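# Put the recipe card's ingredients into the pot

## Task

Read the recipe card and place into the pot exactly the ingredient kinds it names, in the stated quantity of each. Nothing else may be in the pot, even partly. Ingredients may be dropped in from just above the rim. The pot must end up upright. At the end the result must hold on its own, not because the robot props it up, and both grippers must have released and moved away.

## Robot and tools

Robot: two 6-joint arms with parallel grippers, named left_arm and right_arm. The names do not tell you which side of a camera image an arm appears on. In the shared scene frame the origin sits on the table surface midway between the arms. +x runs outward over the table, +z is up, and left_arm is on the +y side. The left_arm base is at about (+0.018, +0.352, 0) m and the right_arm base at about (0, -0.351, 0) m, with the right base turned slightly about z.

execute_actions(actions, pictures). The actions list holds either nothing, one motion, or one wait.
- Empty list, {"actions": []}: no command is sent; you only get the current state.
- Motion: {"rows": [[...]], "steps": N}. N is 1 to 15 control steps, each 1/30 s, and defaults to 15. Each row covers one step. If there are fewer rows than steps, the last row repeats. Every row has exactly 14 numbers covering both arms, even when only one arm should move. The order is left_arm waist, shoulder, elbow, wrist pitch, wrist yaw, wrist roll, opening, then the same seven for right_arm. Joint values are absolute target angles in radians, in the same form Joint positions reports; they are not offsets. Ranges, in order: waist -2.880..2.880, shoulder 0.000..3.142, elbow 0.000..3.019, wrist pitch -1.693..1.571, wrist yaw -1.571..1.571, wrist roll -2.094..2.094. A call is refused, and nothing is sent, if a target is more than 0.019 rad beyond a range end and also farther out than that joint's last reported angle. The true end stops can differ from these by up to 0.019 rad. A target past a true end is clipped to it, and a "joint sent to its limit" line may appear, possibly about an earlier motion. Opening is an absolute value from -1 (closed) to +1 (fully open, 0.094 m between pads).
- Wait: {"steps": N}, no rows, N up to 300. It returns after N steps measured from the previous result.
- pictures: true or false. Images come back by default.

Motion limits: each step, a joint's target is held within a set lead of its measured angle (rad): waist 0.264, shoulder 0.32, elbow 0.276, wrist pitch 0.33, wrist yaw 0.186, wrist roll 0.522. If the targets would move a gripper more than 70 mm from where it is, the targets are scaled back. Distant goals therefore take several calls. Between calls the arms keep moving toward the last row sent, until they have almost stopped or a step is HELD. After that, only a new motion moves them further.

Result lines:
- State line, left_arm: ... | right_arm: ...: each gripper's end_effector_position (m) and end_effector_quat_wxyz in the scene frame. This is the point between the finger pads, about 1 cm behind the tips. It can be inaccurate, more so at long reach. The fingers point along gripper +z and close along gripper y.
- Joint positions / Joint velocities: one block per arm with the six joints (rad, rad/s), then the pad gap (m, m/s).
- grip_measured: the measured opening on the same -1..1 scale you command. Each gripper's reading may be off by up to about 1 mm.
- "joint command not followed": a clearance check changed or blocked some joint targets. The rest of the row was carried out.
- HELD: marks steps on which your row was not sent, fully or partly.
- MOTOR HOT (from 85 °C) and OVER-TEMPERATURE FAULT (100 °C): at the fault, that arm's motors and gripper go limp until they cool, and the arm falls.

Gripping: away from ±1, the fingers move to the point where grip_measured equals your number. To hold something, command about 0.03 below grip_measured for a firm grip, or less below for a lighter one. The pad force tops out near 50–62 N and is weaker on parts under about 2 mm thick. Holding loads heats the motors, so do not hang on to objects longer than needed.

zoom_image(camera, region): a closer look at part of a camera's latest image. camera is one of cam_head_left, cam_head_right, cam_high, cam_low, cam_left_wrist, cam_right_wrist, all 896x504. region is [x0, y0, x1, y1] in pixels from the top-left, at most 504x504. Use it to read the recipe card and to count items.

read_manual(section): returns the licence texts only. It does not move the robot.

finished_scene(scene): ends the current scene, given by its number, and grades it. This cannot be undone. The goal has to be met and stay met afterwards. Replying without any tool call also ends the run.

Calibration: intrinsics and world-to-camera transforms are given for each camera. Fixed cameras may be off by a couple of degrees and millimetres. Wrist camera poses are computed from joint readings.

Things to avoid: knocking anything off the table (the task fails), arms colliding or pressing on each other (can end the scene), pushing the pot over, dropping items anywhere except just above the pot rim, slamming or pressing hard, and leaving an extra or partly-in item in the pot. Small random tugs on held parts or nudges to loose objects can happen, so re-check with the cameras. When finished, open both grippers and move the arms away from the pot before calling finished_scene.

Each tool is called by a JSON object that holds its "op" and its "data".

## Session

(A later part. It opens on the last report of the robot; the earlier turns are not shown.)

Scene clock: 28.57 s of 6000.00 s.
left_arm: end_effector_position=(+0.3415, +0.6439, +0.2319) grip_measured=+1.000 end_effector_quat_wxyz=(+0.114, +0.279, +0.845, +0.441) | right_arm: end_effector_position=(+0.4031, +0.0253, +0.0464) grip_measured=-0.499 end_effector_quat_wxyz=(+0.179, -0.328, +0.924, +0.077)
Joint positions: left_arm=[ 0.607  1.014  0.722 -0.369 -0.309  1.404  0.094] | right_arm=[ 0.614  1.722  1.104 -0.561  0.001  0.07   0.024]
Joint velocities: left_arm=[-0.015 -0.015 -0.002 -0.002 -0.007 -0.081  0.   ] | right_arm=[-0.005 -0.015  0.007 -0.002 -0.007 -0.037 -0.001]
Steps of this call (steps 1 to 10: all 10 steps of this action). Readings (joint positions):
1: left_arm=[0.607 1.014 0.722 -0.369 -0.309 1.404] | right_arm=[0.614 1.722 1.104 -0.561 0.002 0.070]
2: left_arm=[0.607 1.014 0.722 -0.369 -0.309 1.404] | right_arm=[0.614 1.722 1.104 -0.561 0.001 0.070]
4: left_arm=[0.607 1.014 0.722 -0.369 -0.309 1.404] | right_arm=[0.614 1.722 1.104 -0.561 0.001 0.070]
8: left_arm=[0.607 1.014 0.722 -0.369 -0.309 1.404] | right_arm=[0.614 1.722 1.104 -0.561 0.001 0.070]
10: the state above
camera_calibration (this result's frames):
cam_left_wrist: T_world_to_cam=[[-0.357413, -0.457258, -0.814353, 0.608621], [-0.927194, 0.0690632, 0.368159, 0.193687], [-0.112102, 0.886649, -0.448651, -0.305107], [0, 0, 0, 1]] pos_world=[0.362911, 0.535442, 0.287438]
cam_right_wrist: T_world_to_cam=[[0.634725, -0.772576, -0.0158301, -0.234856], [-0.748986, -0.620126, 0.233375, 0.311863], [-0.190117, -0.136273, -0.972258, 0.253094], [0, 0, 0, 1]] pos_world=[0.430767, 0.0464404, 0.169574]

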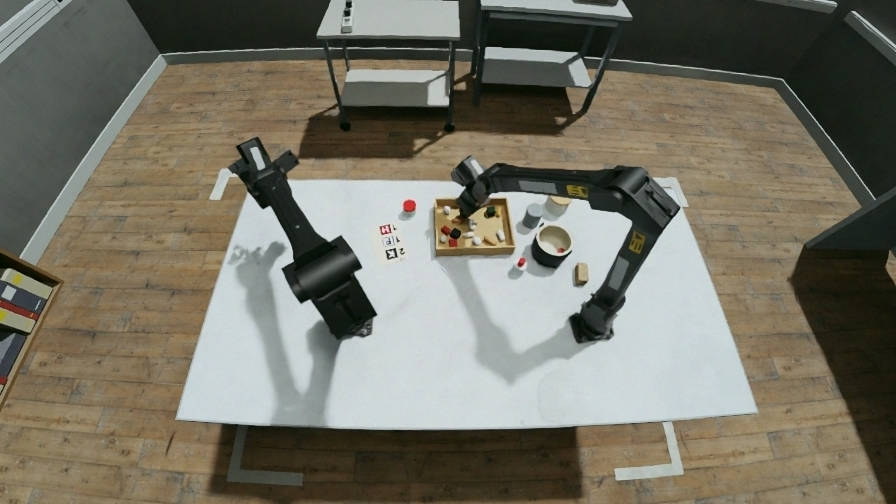

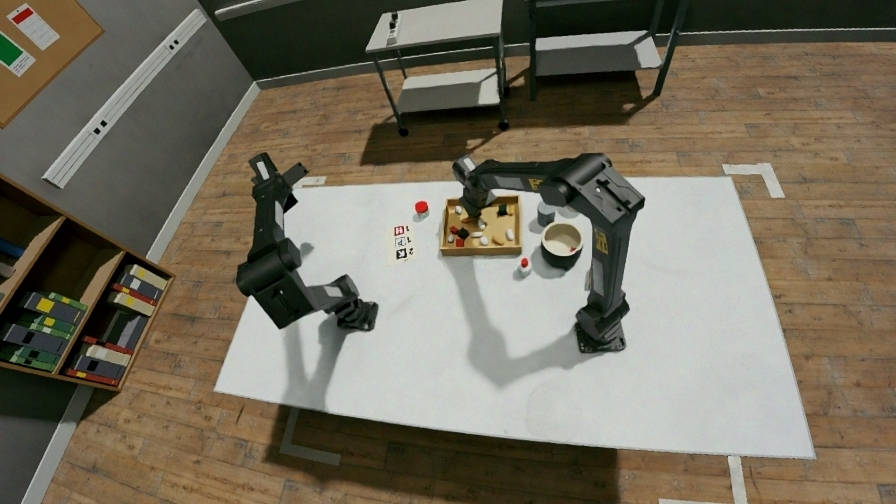

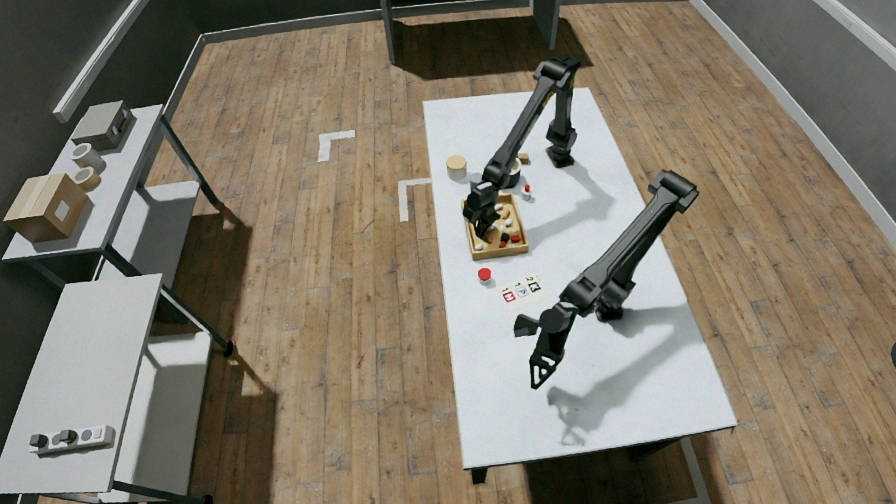

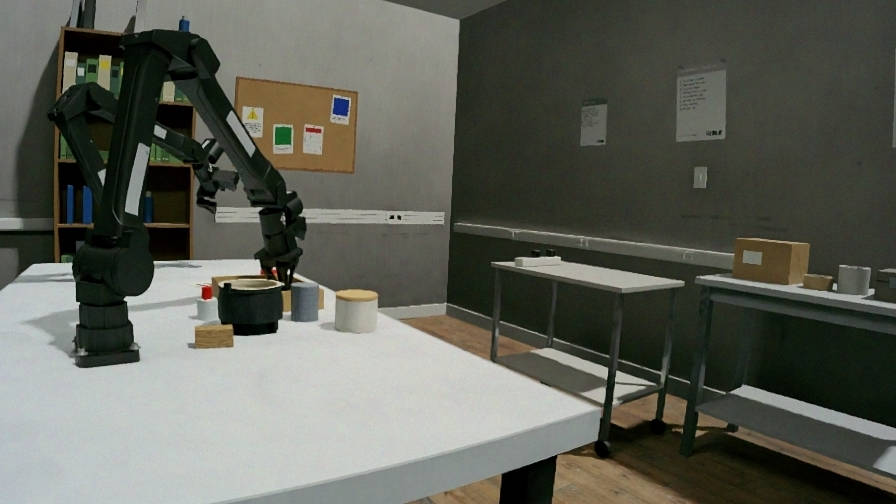

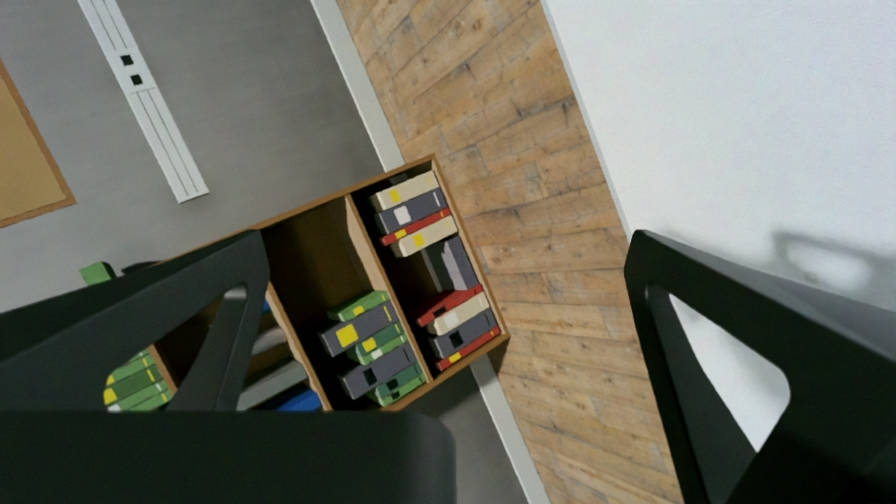

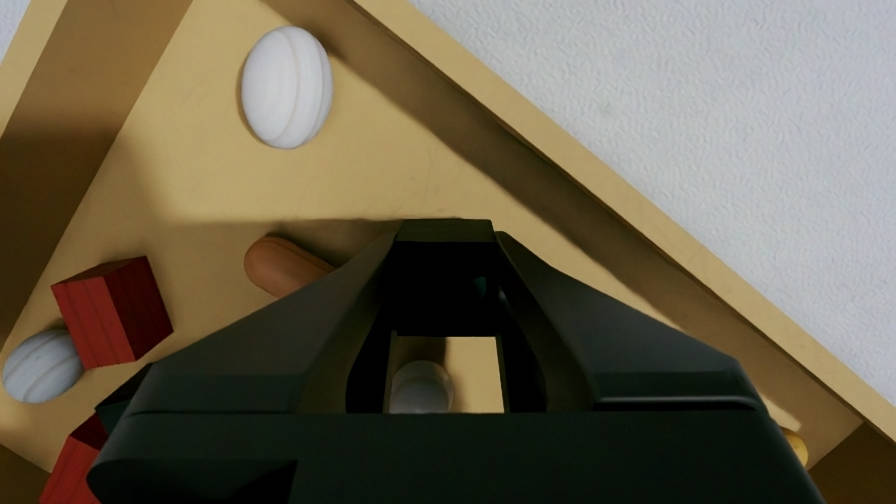

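{"op": "execute_actions", "data": {"actions": [{"rows":[[0.6,1.0,0.72,-0.347,-0.306,1.393,1,0.607,1.5,1.2,-0.85,0,0.08,-0.55]]}], "pictures": false}}

{"op": "execute_actions", "data": {"actions": [{"rows":[[0.6,1.0,0.72,-0.347,-0.306,1.393,1,0.24,1.1,0.83,-1.29,0,0,-0.55]]}], "pictures": false}}

{"op": "execute_actions", "data": {"actions": [{"steps":20}], "pictures": false}}

{"op": "execute_actions", "data": {"actions": [{"rows":[[0.6,1.0,0.72,-0.347,-0.306,1.393,1,0.24,1.1,0.83,-1.29,0,0,-0.27]],"steps":8}], "pictures": false}}

{"op": "execute_actions", "data": {"actions": [{"rows":[[0.6,1.0,0.72,-0.347,-0.306,1.393,1,0.77,1.45,1.3,-1.29,0,0,-0.27]]}], "pictures": false}}

{"op": "execute_actions", "data": {"actions": [{"rows":[[0.6,1.0,0.72,-0.347,-0.306,1.393,1,0.77,1.68,1.42,-1.29,0,0,-0.27]]}], "pictures": false}}

{"op": "execute_actions", "data": {"actions": [{"rows":[[0.6,1.0,0.72,-0.347,-0.306,1.393,1,0.77,1.77,1.34,-1.13,0,0,-0.27]]}]}}

Scene clock: 43.70 s of 6000.00 s.
left_arm: end_effector_position=(+0.3415, +0.6439, +0.2319) grip_measured=+1.000 end_effector_quat_wxyz=(+0.114, +0.279, +0.845, +0.441) | right_arm: end_effector_position=(+0.3814, +0.0051, +0.1845) grip_measured=-0.499 end_effector_quat_wxyz=(+0.205, -0.326, +0.919, +0.089)
Joint positions: left_arm=[ 0.607  1.014  0.722 -0.369 -0.309  1.404  0.094] | right_arm=[ 0.614  1.462  1.174 -0.831  0.001  0.07   0.024]
Joint velocities: left_arm=[-0.015  0.005 -0.007  0.007 -0.007 -0.11   0.   ] | right_arm=[ 0.015  0.015  0.002 -0.007 -0.022 -0.007  0.   ]
Steps of this call (steps 1 to 15: the robot went on to your last target; steps 16 to 90: nothing new was sent; then 11.63 s passed at rest; steps 91 to 105: all 15 steps of this action). Readings (joint positions):
91: left_arm=[0.607 1.014 0.722 -0.369 -0.309 1.404] | right_arm=[0.614 1.715 1.107 -0.584 0.001 0.070]
92: left_arm=[0.607 1.014 0.722 -0.369 -0.309 1.404] | right_arm=[0.614 1.702 1.107 -0.632 0.001 0.070]
94: left_arm=[0.607 1.014 0.722 -0.369 -0.309 1.404] | right_arm=[0.614 1.656 1.107 -0.711 0.001 0.070]
98: left_arm=[0.607 1.014 0.722 -0.369 -0.309 1.404] | right_arm=[0.614 1.537 1.117 -0.809 0.001 0.070]
105: the state above

Scene clock: 44.20 s of 6000.00 s.
left_arm: end_effector_position=(+0.3415, +0.6439, +0.2319) grip_measured=+1.000 end_effector_quat_wxyz=(+0.114, +0.279, +0.845, +0.441) | right_arm: end_effector_position=(+0.2686, -0.2516, +0.1617) grip_measured=-0.499 end_effector_quat_wxyz=(+0.028, -0.166, +0.986, +0.004)
Joint positions: left_arm=[ 0.607  1.014  0.722 -0.369 -0.309  1.404  0.094] | right_arm=[ 0.219  1.074  0.84  -1.28   0.002  0.022  0.024]
Joint velocities: left_arm=[-0.015 -0.005 -0.012  0.002  0.066 -0.022  0.   ] | right_arm=[ 0.024 -0.054 -0.022 -0.139  0.022 -0.11   0.   ]
Steps of this call (steps 1 to 15: all 15 steps of this action). Readings (joint positions):
1: left_arm=[0.607 1.014 0.722 -0.369 -0.309 1.404] | right_arm=[0.609 1.456 1.166 -0.843 -0.000 0.068]
2: left_arm=[0.607 1.014 0.722 -0.369 -0.309 1.404] | right_arm=[0.598 1.439 1.144 -0.870 -0.001 0.064]
4: left_arm=[0.607 1.014 0.722 -0.369 -0.309 1.404] | right_arm=[0.554 1.383 1.084 -0.936 -0.001 0.059]
8: left_arm=[0.607 1.014 0.722 -0.369 -0.309 1.404] | right_arm=[0.415 1.249 0.971 -1.086 -0.001 0.048]
15: the state above

Scene clock: 44.87 s of 6000.00 s.
left_arm: end_effector_position=(+0.3415, +0.6439, +0.2319) grip_measured=+1.000 end_effector_quat_wxyz=(+0.114, +0.279, +0.845, +0.441) | right_arm: end_effector_position=(+0.2671, -0.2477, +0.1579) grip_measured=-0.499 end_effector_quat_wxyz=(+0.020, -0.179, +0.984, +0.003)
Joint positions: left_arm=[ 0.607  1.014  0.722 -0.369 -0.309  1.404  0.094] | right_arm=[ 0.233  1.089  0.84  -1.282  0.002  0.01   0.024]
Joint velocities: left_arm=[-0.005  0.005 -0.007 -0.012 -0.095 -0.037  0.   ] | right_arm=[-0.005 -0.005  0.012 -0.007 -0.037  0.051 -0.   ]
Steps of this call (steps 1 to 20: the robot went on to your last target). Readings (joint positions):
1: left_arm=[0.607 1.014 0.722 -0.369 -0.309 1.404] | right_arm=[0.221 1.074 0.840 -1.282 0.002 0.020]
2: left_arm=[0.607 1.014 0.722 -0.369 -0.309 1.404] | right_arm=[0.225 1.076 0.840 -1.282 0.002 0.018]
4: left_arm=[0.607 1.014 0.722 -0.369 -0.309 1.404] | right_arm=[0.231 1.082 0.840 -1.282 0.002 0.015]
8: left_arm=[0.607 1.014 0.722 -0.369 -0.309 1.404] | right_arm=[0.233 1.089 0.840 -1.282 0.002 0.012]
20: the state above

Scene clock: 45.13 s of 6000.00 s.
left_arm: end_effector_position=(+0.3415, +0.6439, +0.2319) grip_measured=+1.000 end_effector_quat_wxyz=(+0.114, +0.279, +0.845, +0.441) | right_arm: end_effector_position=(+0.2671, -0.2477, +0.1579) grip_measured=-0.273 end_effector_quat_wxyz=(+0.020, -0.179, +0.984, +0.003)
Joint positions: left_arm=[ 0.607  1.014  0.722 -0.369 -0.309  1.404  0.094] | right_arm=[ 0.233  1.089  0.84  -1.282  0.002  0.01   0.034]
Joint velocities: left_arm=[-0.015 -0.005 -0.007 -0.002 -0.081  0.095  0.   ] | right_arm=[-0.024  0.005 -0.002  0.002 -0.022  0.081 -0.002]
Steps of this call (steps 1 to 8: all 8 steps of this action). Readings (joint positions):
1: left_arm=[0.607 1.014 0.722 -0.369 -0.309 1.404] | right_arm=[0.233 1.089 0.840 -1.282 0.002 0.010]
2: left_arm=[0.607 1.014 0.722 -0.369 -0.309 1.404] | right_arm=[0.233 1.089 0.840 -1.282 0.002 0.010]
4: left_arm=[0.607 1.014 0.722 -0.369 -0.309 1.404] | right_arm=[0.233 1.089 0.840 -1.282 0.002 0.010]
8: the state above

Scene clock: 45.63 s of 6000.00 s.
left_arm: end_effector_position=(+0.3415, +0.6439, +0.2319) grip_measured=+1.000 end_effector_quat_wxyz=(+0.114, +0.279, +0.845, +0.441) | right_arm: end_effector_position=(+0.2641, -0.0075, +0.1879) grip_measured=-0.273 end_effector_quat_wxyz=(+0.030, -0.438, +0.898, +0.015)
Joint positions: left_arm=[ 0.607  1.014  0.722 -0.369 -0.309  1.404  0.094] | right_arm=[ 0.778  1.451  1.236 -1.29   0.     0.009  0.034]
Joint velocities: left_arm=[-0.005 -0.005 -0.017  0.002  0.007 -0.066  0.   ] | right_arm=[ 0.552 -0.005  0.476  0.002 -0.066 -0.022 -0.   ]
Steps of this call (steps 1 to 15: all 15 steps of this action). Readings (joint positions):
1: left_arm=[0.607 1.014 0.722 -0.369 -0.309 1.404] | right_arm=[0.244 1.100 0.847 -1.285 0.005 0.010]
2: left_arm=[0.607 1.014 0.722 -0.369 -0.309 1.404] | right_arm=[0.271 1.126 0.869 -1.290 0.006 0.010]
4: left_arm=[0.607 1.014 0.722 -0.369 -0.309 1.404] | right_arm=[0.350 1.213 0.933 -1.290 0.006 0.010]
8: left_arm=[0.607 1.014 0.722 -0.369 -0.309 1.404] | right_arm=[0.521 1.367 1.065 -1.290 0.006 0.010]
15: the state above

Scene clock: 46.13 s of 6000.00 s.
left_arm: end_effector_position=(+0.3415, +0.6439, +0.2319) grip_measured=+1.000 end_effector_quat_wxyz=(+0.114, +0.279, +0.845, +0.441) | right_arm: end_effector_position=(+0.3090, +0.0461, +0.1457) grip_measured=-0.273 end_effector_quat_wxyz=(+0.001, -0.436, +0.900, +0.001)
Joint positions: left_arm=[ 0.607  1.014  0.722 -0.369 -0.309  1.404  0.094] | right_arm=[ 0.772  1.694  1.411 -1.286 -0.001  0.008  0.034]
Joint velocities: left_arm=[-0.005 -0.005 -0.012 -0.012  0.007 -0.007  0.   ] | right_arm=[-0.005 -0.132 -0.002  0.012  0.037 -0.081  0.001]
Steps of this call (steps 1 to 15: all 15 steps of this action). Readings (joint positions):
1: left_arm=[0.607 1.014 0.722 -0.369 -0.309 1.404] | right_arm=[0.793 1.462 1.259 -1.293 -0.001 0.008]
2: left_arm=[0.607 1.014 0.722 -0.369 -0.309 1.404] | right_arm=[0.799 1.485 1.298 -1.297 -0.001 0.008]
4: left_arm=[0.607 1.014 0.722 -0.369 -0.309 1.404] | right_arm=[0.797 1.562 1.378 -1.295 -0.001 0.008]
8: left_arm=[0.607 1.014 0.722 -0.369 -0.309 1.404] | right_arm=[0.779 1.674 1.411 -1.286 -0.001 0.008]
15: the state above

Scene clock: 46.63 s of 6000.00 s.
left_arm: end_effector_position=(+0.3415, +0.6439, +0.2319) grip_measured=+1.000 end_effector_quat_wxyz=(+0.114, +0.279, +0.845, +0.441) | right_arm: end_effector_position=(+0.3153, +0.0543, +0.0874) grip_measured=-0.273 end_effector_quat_wxyz=(+0.004, -0.436, +0.900, +0.002)
Joint positions: left_arm=[ 0.607  1.014  0.722 -0.369 -0.309  1.404  0.094] | right_arm=[ 0.772  1.767  1.348 -1.143 -0.001  0.008  0.034]
Joint velocities: left_arm=[-0.005  0.015  0.017 -0.007  0.125 -0.022  0.   ] | right_arm=[ 0.024  0.005  0.007 -0.007  0.022 -0.007 -0.   ]
Steps of this call (steps 1 to 15: all 15 steps of this action). Readings (joint positions):
1: left_arm=[0.607 1.014 0.722 -0.369 -0.309 1.404] | right_arm=[0.772 1.693 1.404 -1.262 -0.001 0.008]
2: left_arm=[0.607 1.014 0.722 -0.369 -0.309 1.404] | right_arm=[0.772 1.691 1.394 -1.217 -0.001 0.008]
4: left_arm=[0.607 1.014 0.722 -0.369 -0.309 1.404] | right_arm=[0.772 1.707 1.378 -1.165 -0.001 0.008]
8: left_arm=[0.607 1.014 0.722 -0.369 -0.309 1.404] | right_arm=[0.772 1.752 1.357 -1.145 -0.001 0.008]
15: the state above
camera_calibration (this result's frames):
cam_left_wrist: T_world_to_cam=[[-0.357413, -0.457258, -0.814353, 0.608621], [-0.927194, 0.0690632, 0.368159, 0.193687], [-0.112102, 0.886649, -0.448651, -0.305107], [0, 0, 0, 1]] pos_world=[0.362911, 0.535442, 0.287438]
cam_right_wrist: T_world_to_cam=[[0.787405, -0.616384, 0.00800291, -0.214845], [-0.5057, -0.638477, 0.580186, 0.148462], [-0.352508, -0.460888, -0.814445, 0.33525], [0, 0, 0, 1]] pos_world=[0.362425, 0.116875, 0.188626]

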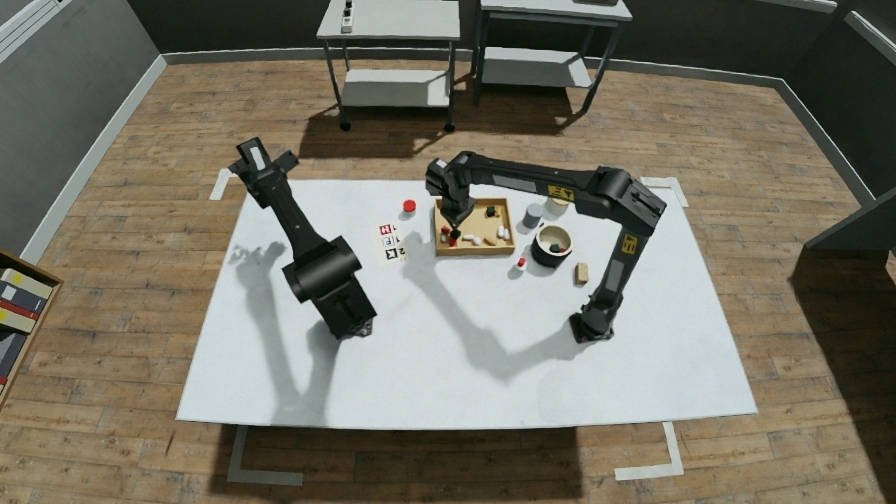

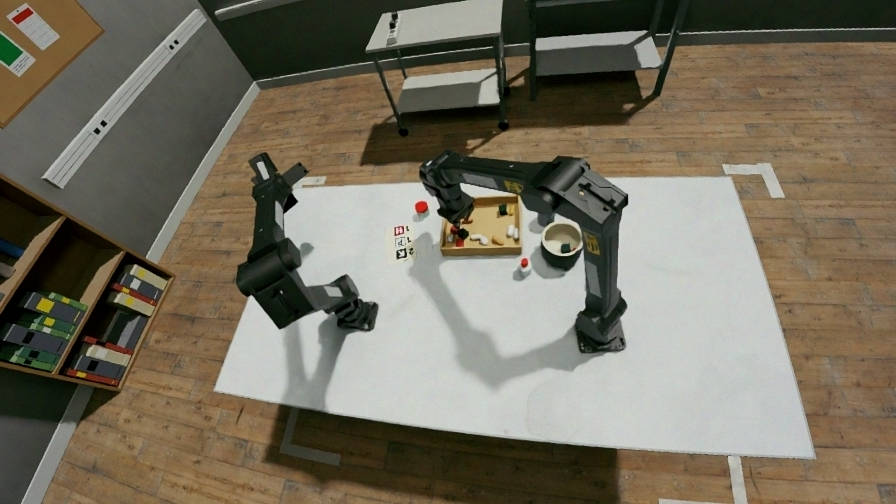

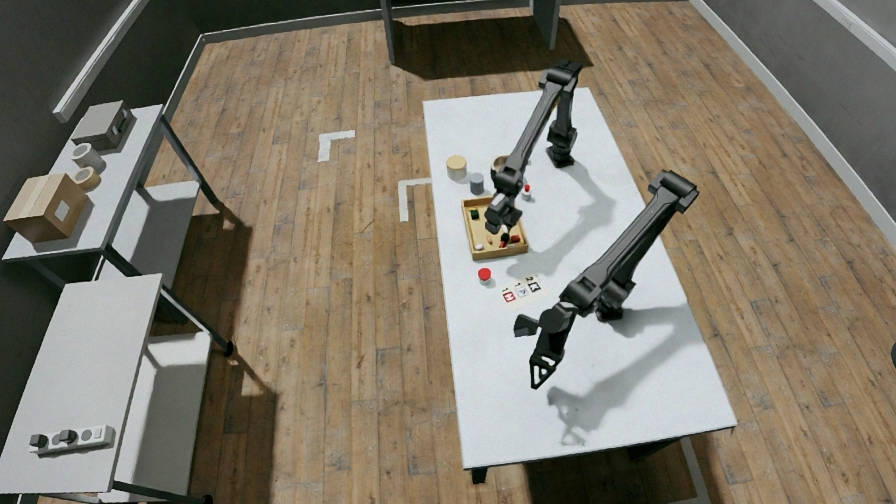

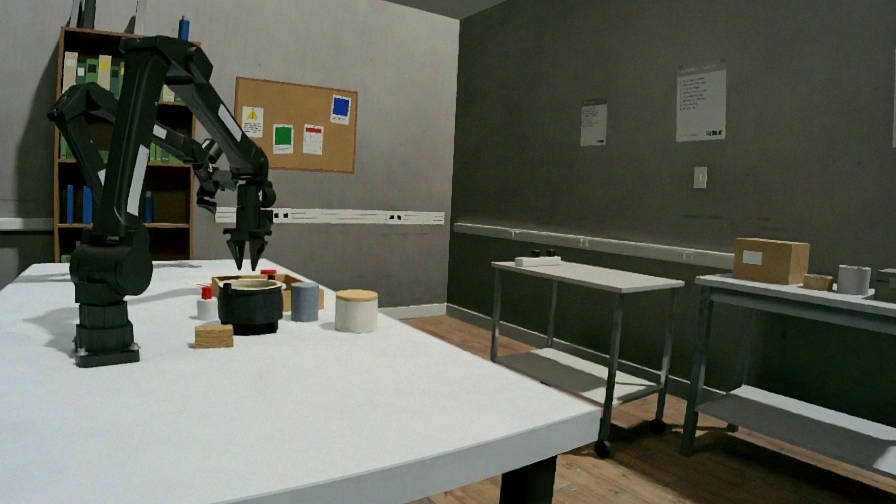

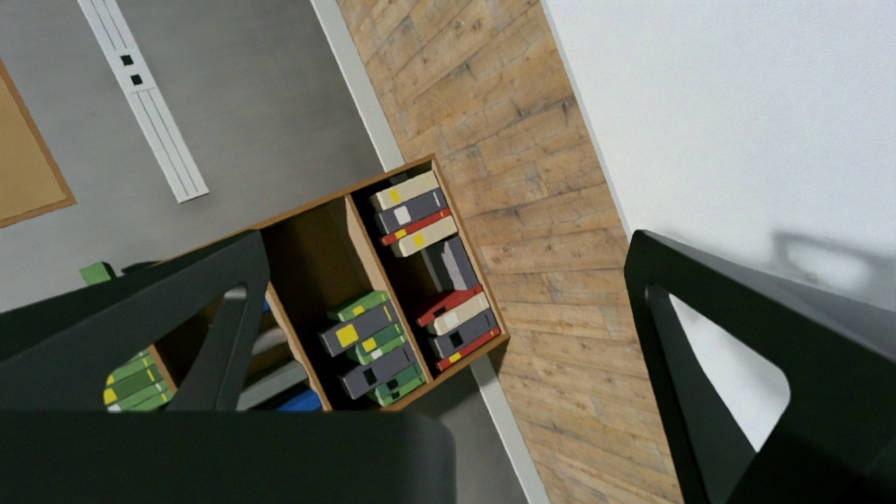

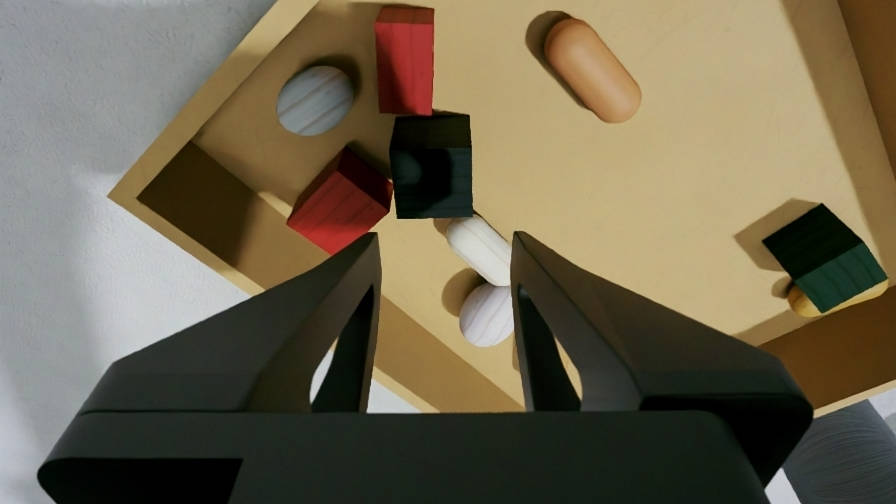

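{"op": "execute_actions", "data": {"actions": [{"rows":[[0.6,1.0,0.72,-0.347,-0.306,1.393,1,0.788,1.79,1.35,-1.12,0,0,-0.3]],"steps":8}], "pictures": false}}

{"op": "execute_actions", "data": {"actions": [{"rows":[[0.6,1.0,0.72,-0.347,-0.306,1.393,1,0.785,1.84,1.312,-1.035,0,0,-0.3]]}]}}

Scene clock: 51.13 s of 6000.00 s.
left_arm: end_effector_position=(+0.3415, +0.6439, +0.2319) grip_measured=+1.000 end_effector_quat_wxyz=(+0.114, +0.279, +0.845, +0.441) | right_arm: end_effector_position=(+0.3133, +0.0588, +0.0875) grip_measured=-0.297 end_effector_quat_wxyz=(+0.008, -0.440, +0.898, +0.004)
Joint positions: left_arm=[ 0.607  1.014  0.722 -0.369 -0.309  1.404  0.094] | right_arm=[ 0.781  1.767  1.348 -1.134 -0.001  0.008  0.033]
Joint velocities: left_arm=[ 0.005 -0.005  0.002 -0.022  0.051  0.022  0.   ] | right_arm=[ 0.005 -0.005 -0.007 -0.002 -0.007  0.007  0.001]
Steps of this call (steps 1 to 15: the robot went on to your last target; steps 16 to 90: nothing new was sent; then 1.23 s passed at rest; steps 91 to 98: all 8 steps of this action). Readings (joint positions):
91: left_arm=[0.607 1.014 0.722 -0.369 -0.309 1.404] | right_arm=[0.773 1.767 1.348 -1.142 -0.001 0.008]
92: left_arm=[0.607 1.014 0.722 -0.369 -0.309 1.404] | right_arm=[0.773 1.767 1.348 -1.139 -0.001 0.008]
94: left_arm=[0.607 1.014 0.722 -0.369 -0.309 1.404] | right_arm=[0.776 1.767 1.348 -1.135 -0.001 0.008]
98: the state above

Scene clock: 51.63 s of 6000.00 s.
left_arm: end_effector_position=(+0.3415, +0.6439, +0.2319) grip_measured=+1.000 end_effector_quat_wxyz=(+0.114, +0.279, +0.845, +0.441) | right_arm: end_effector_position=(+0.3172, +0.0643, +0.0484) grip_measured=-0.297 end_effector_quat_wxyz=(+0.007, -0.440, +0.898, +0.004)
Joint positions: left_arm=[ 0.607  1.014  0.722 -0.369 -0.309  1.404  0.094] | right_arm=[ 0.781  1.829  1.323 -1.048 -0.001  0.008  0.033]
Joint velocities: left_arm=[-0.005 -0.005 -0.002  0.007 -0.007  0.066  0.   ] | right_arm=[-0.015 -0.005 -0.002  0.002 -0.066 -0.037 -0.001]
Steps of this call (steps 1 to 15: all 15 steps of this action). Readings (joint positions):
1: left_arm=[0.607 1.014 0.722 -0.369 -0.309 1.404] | right_arm=[0.781 1.770 1.345 -1.120 -0.001 0.008]
2: left_arm=[0.607 1.014 0.722 -0.369 -0.309 1.404] | right_arm=[0.781 1.772 1.342 -1.094 -0.001 0.008]
4: left_arm=[0.607 1.014 0.722 -0.369 -0.309 1.404] | right_arm=[0.781 1.789 1.340 -1.062 -0.001 0.008]
8: left_arm=[0.607 1.014 0.722 -0.369 -0.309 1.404] | right_arm=[0.781 1.821 1.329 -1.049 -0.001 0.008]
15: the state above
camera_calibration (this result's frames):
cam_left_wrist: T_world_to_cam=[[-0.357413, -0.457258, -0.814353, 0.608621], [-0.927194, 0.0690632, 0.368159, 0.193687], [-0.112102, 0.886649, -0.448651, -0.305107], [0, 0, 0, 1]] pos_world=[0.362911, 0.535442, 0.287438]
cam_right_wrist: T_world_to_cam=[[0.792742, -0.609505, 0.00797515, -0.212052], [-0.503016, -0.646736, 0.57333, 0.178502], [-0.34429, -0.458514, -0.819286, 0.306194], [0, 0, 0, 1]] pos_world=[0.363311, 0.126591, 0.150211]

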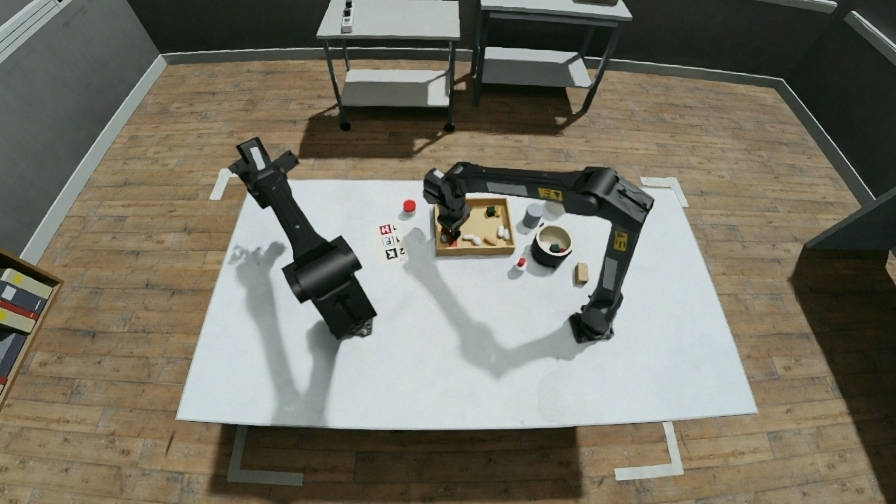

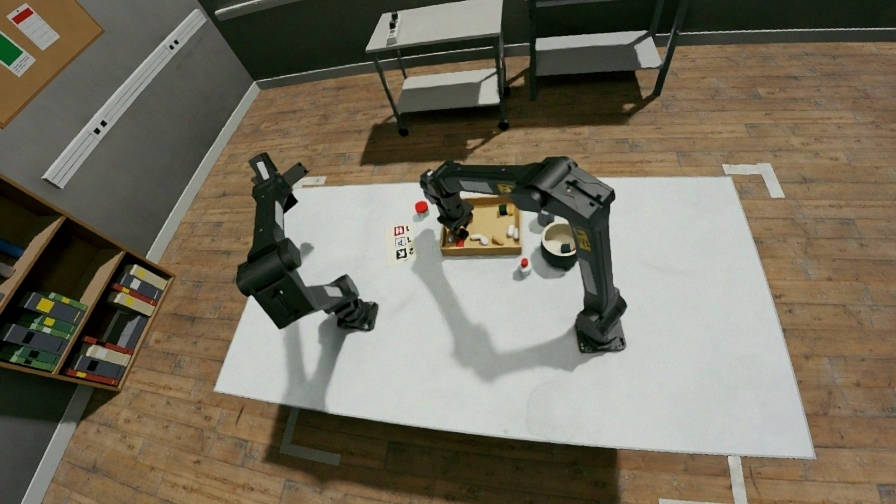

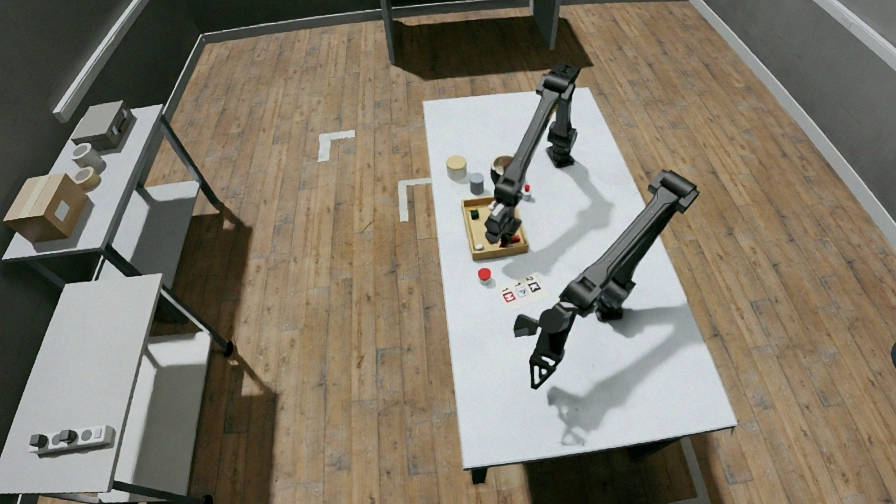

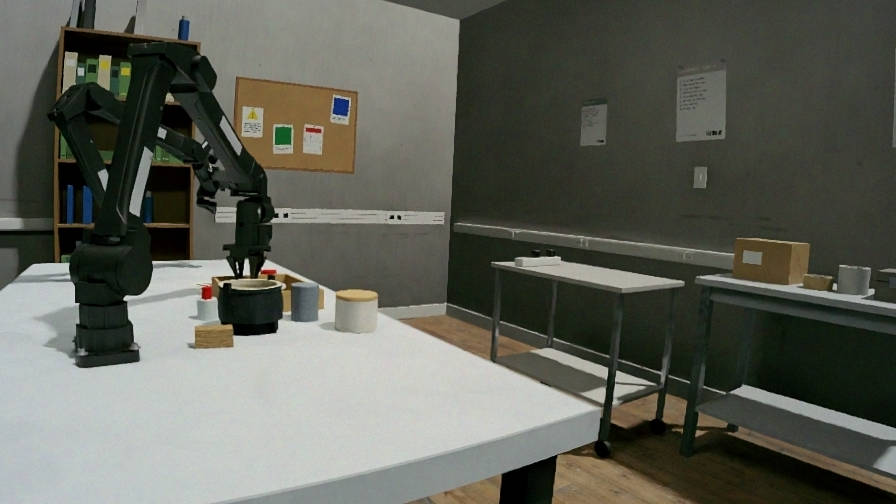

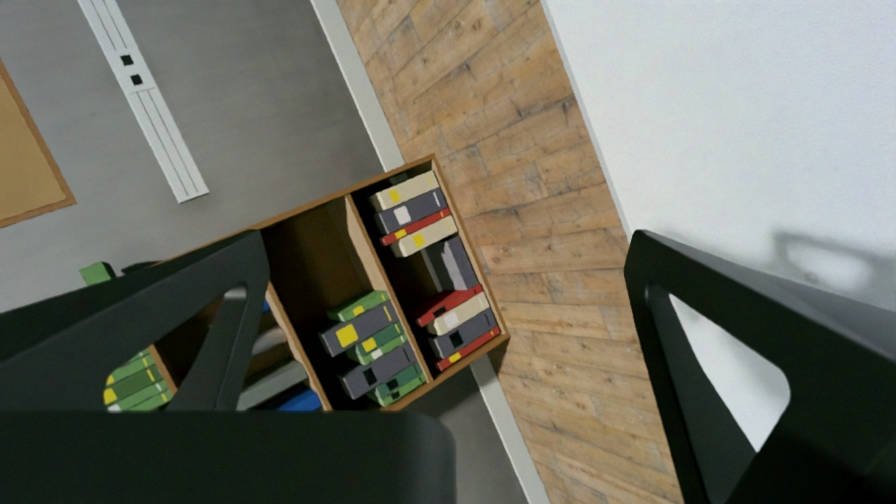

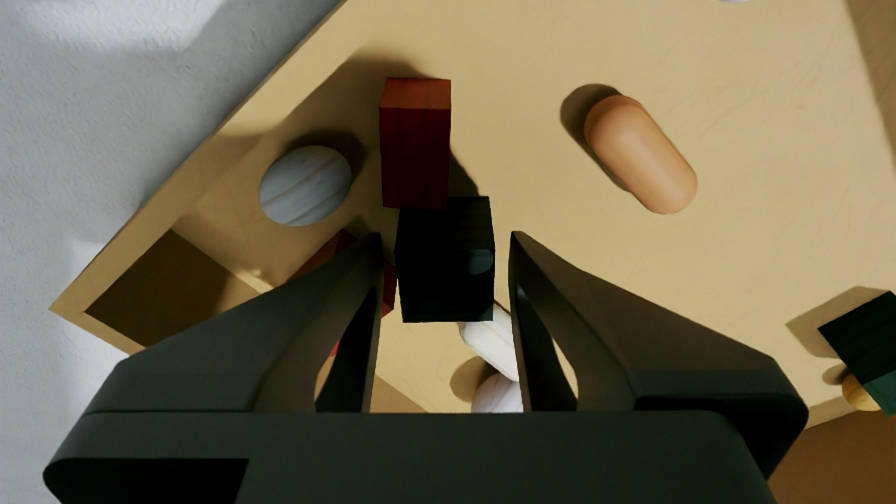

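{"op": "execute_actions", "data": {"actions": [{"rows":[[0.6,1.0,0.72,-0.347,-0.306,1.393,1,0.785,1.865,1.312,-1.02,0,0,-0.3]],"steps":12}], "pictures": false}}

{"op": "execute_actions", "data": {"actions": [{"rows":[[0.6,1.0,0.72,-0.347,-0.306,1.393,1,0.785,1.85,1.312,-1.02,0,0,-0.55]],"steps":10}], "pictures": false}}

{"op": "execute_actions", "data": {"actions": [{"rows":[[0.6,1.0,0.72,-0.347,-0.306,1.393,1,0.785,1.63,1.4,-1.29,0,0,-0.55]]}]}}

Scene clock: 58.07 s of 6000.00 s.
left_arm: end_effector_position=(+0.3415, +0.6439, +0.2319) grip_measured=+1.000 end_effector_quat_wxyz=(+0.114, +0.279, +0.845, +0.441) | right_arm: end_effector_position=(+0.3187, +0.0662, +0.0431) grip_measured=-0.297 end_effector_quat_wxyz=(+0.009, -0.440, +0.898, +0.005)
Joint positions: left_arm=[ 0.607  1.014  0.722 -0.369 -0.309  1.404  0.094] | right_arm=[ 0.781  1.84   1.323 -1.034 -0.001  0.008  0.033]
Joint velocities: left_arm=[-0.015 -0.005  0.007 -0.017  0.007  0.022  0.   ] | right_arm=[-0.015  0.005 -0.012  0.007  0.007 -0.066  0.   ]
Steps of this call (steps 1 to 15: the robot went on to your last target; steps 16 to 90: nothing new was sent; then 3.03 s passed at rest; steps 91 to 102: all 12 steps of this action). Readings (joint positions):
91: left_arm=[0.607 1.014 0.722 -0.369 -0.309 1.404] | right_arm=[0.781 1.830 1.323 -1.046 -0.001 0.008]
92: left_arm=[0.607 1.014 0.722 -0.369 -0.309 1.404] | right_arm=[0.781 1.831 1.323 -1.042 -0.001 0.008]
94: left_arm=[0.607 1.014 0.722 -0.369 -0.309 1.404] | right_arm=[0.781 1.833 1.323 -1.036 -0.001 0.008]
98: left_arm=[0.607 1.014 0.722 -0.369 -0.309 1.404] | right_arm=[0.781 1.839 1.323 -1.034 -0.001 0.008]
102: the state above

Scene clock: 58.40 s of 6000.00 s.
left_arm: end_effector_position=(+0.3415, +0.6439, +0.2319) grip_measured=+1.000 end_effector_quat_wxyz=(+0.114, +0.279, +0.845, +0.441) | right_arm: end_effector_position=(+0.3187, +0.0662, +0.0431) grip_measured=-0.511 end_effector_quat_wxyz=(+0.009, -0.440, +0.898, +0.005)
Joint positions: left_arm=[ 0.607  1.014  0.722 -0.369 -0.309  1.404  0.094] | right_arm=[ 0.781  1.84   1.323 -1.034 -0.001  0.008  0.023]
Joint velocities: left_arm=[-0.005 -0.005  0.002 -0.002 -0.007  0.007  0.   ] | right_arm=[-0.005 -0.015 -0.007  0.007  0.007 -0.066  0.   ]
Steps of this call (steps 1 to 10: all 10 steps of this action). Readings (joint positions):
1: left_arm=[0.607 1.014 0.722 -0.369 -0.309 1.404] | right_arm=[0.781 1.840 1.323 -1.034 -0.001 0.008]
2: left_arm=[0.607 1.014 0.722 -0.369 -0.309 1.404] | right_arm=[0.781 1.840 1.323 -1.034 -0.001 0.008]
4: left_arm=[0.607 1.014 0.722 -0.369 -0.309 1.404] | right_arm=[0.781 1.840 1.323 -1.034 -0.001 0.008]
8: left_arm=[0.607 1.014 0.722 -0.369 -0.309 1.404] | right_arm=[0.781 1.840 1.323 -1.034 -0.001 0.008]
10: the state above

Scene clock: 58.90 s of 6000.00 s.
left_arm: end_effector_position=(+0.3415, +0.6439, +0.2319) grip_measured=+1.000 end_effector_quat_wxyz=(+0.114, +0.279, +0.845, +0.441) | right_arm: end_effector_position=(+0.2974, +0.0382, +0.1838) grip_measured=-0.511 end_effector_quat_wxyz=(+0.038, -0.439, +0.897, +0.019)
Joint positions: left_arm=[ 0.607  1.014  0.722 -0.369 -0.309  1.404  0.094] | right_arm=[ 0.781  1.585  1.375 -1.276 -0.001  0.008  0.023]
Joint velocities: left_arm=[ 0.015 -0.005  0.012  0.007  0.007  0.007  0.   ] | right_arm=[-0.024  0.015 -0.022 -0.002  0.022 -0.037  0.   ]
Steps of this call (steps 1 to 15: all 15 steps of this action). Readings (joint positions):
1: left_arm=[0.607 1.014 0.722 -0.369 -0.309 1.404] | right_arm=[0.781 1.834 1.324 -1.052 -0.001 0.008]
2: left_arm=[0.607 1.014 0.722 -0.369 -0.309 1.404] | right_arm=[0.781 1.824 1.324 -1.091 -0.001 0.008]
4: left_arm=[0.607 1.014 0.722 -0.369 -0.309 1.404] | right_arm=[0.781 1.786 1.324 -1.161 -0.001 0.008]
8: left_arm=[0.607 1.014 0.722 -0.369 -0.309 1.404] | right_arm=[0.781 1.671 1.329 -1.252 -0.001 0.008]
15: the state above
camera_calibration (this result's frames):
cam_left_wrist: T_world_to_cam=[[-0.357413, -0.457258, -0.814353, 0.608621], [-0.927194, 0.0690632, 0.368159, 0.193687], [-0.112102, 0.886649, -0.448651, -0.305107], [0, 0, 0, 1]] pos_world=[0.362911, 0.535442, 0.287438]
cam_right_wrist: T_world_to_cam=[[0.792414, -0.609934, 0.00772712, -0.213083], [-0.525717, -0.676467, 0.515766, 0.0924606], [-0.309356, -0.412763, -0.856695, 0.393122], [0, 0, 0, 1]] pos_world=[0.339073, 0.0948465, 0.290744]

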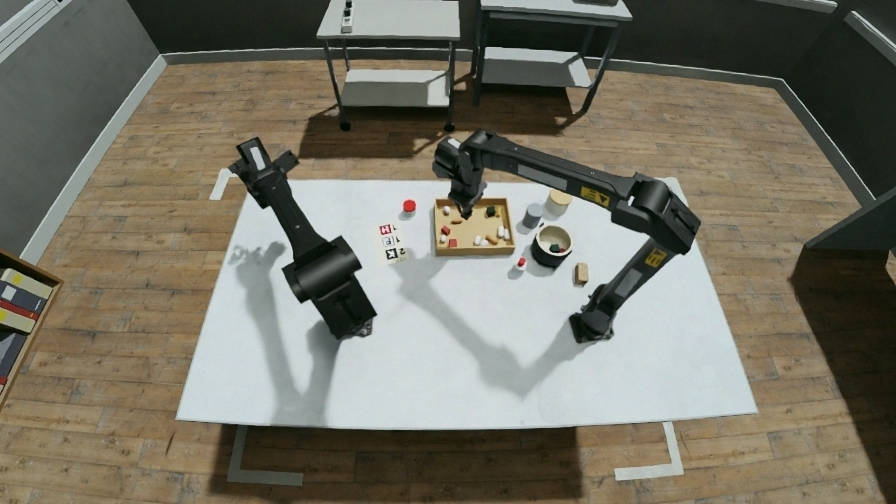

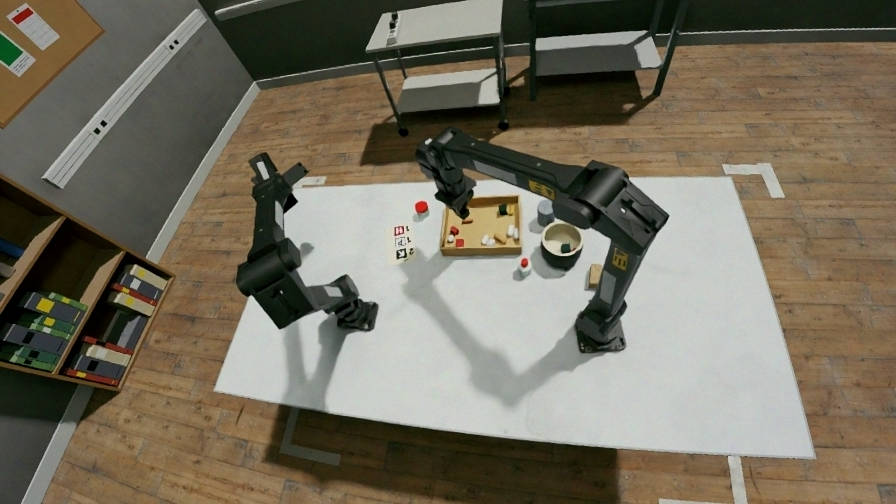

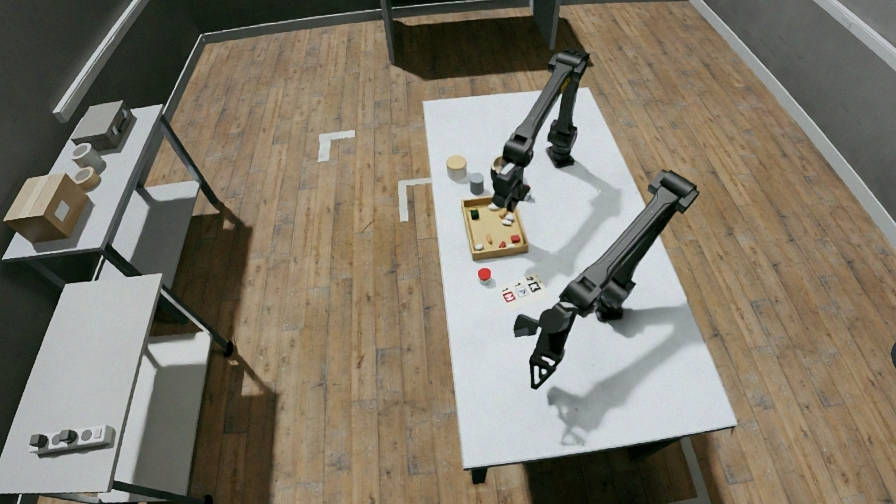

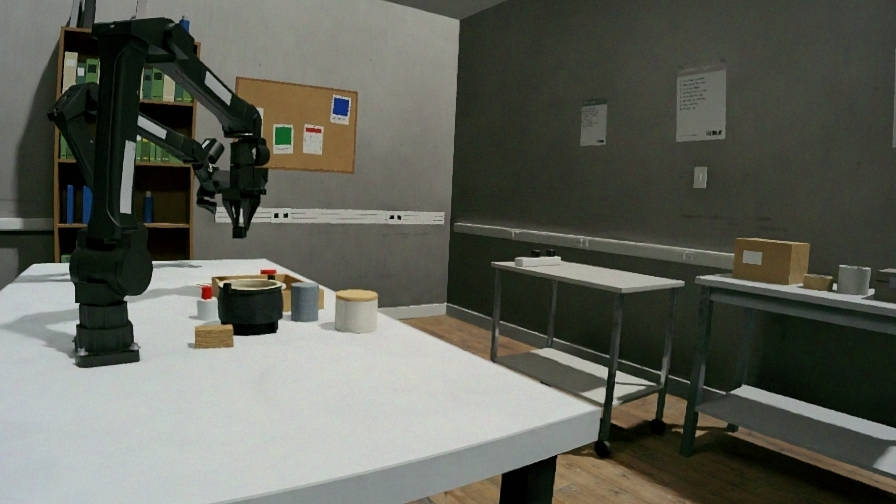

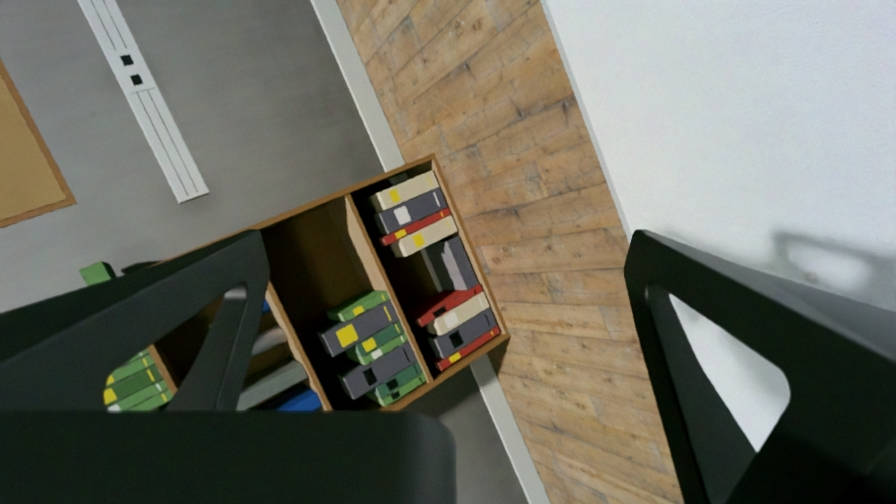

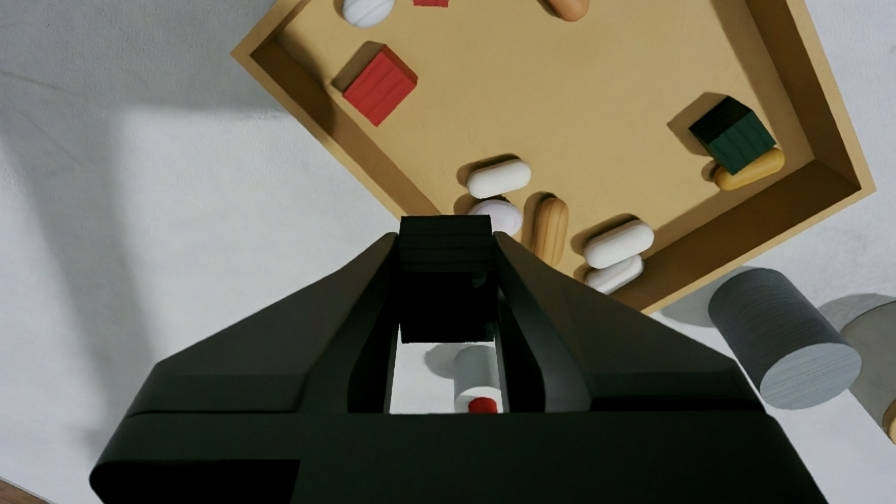

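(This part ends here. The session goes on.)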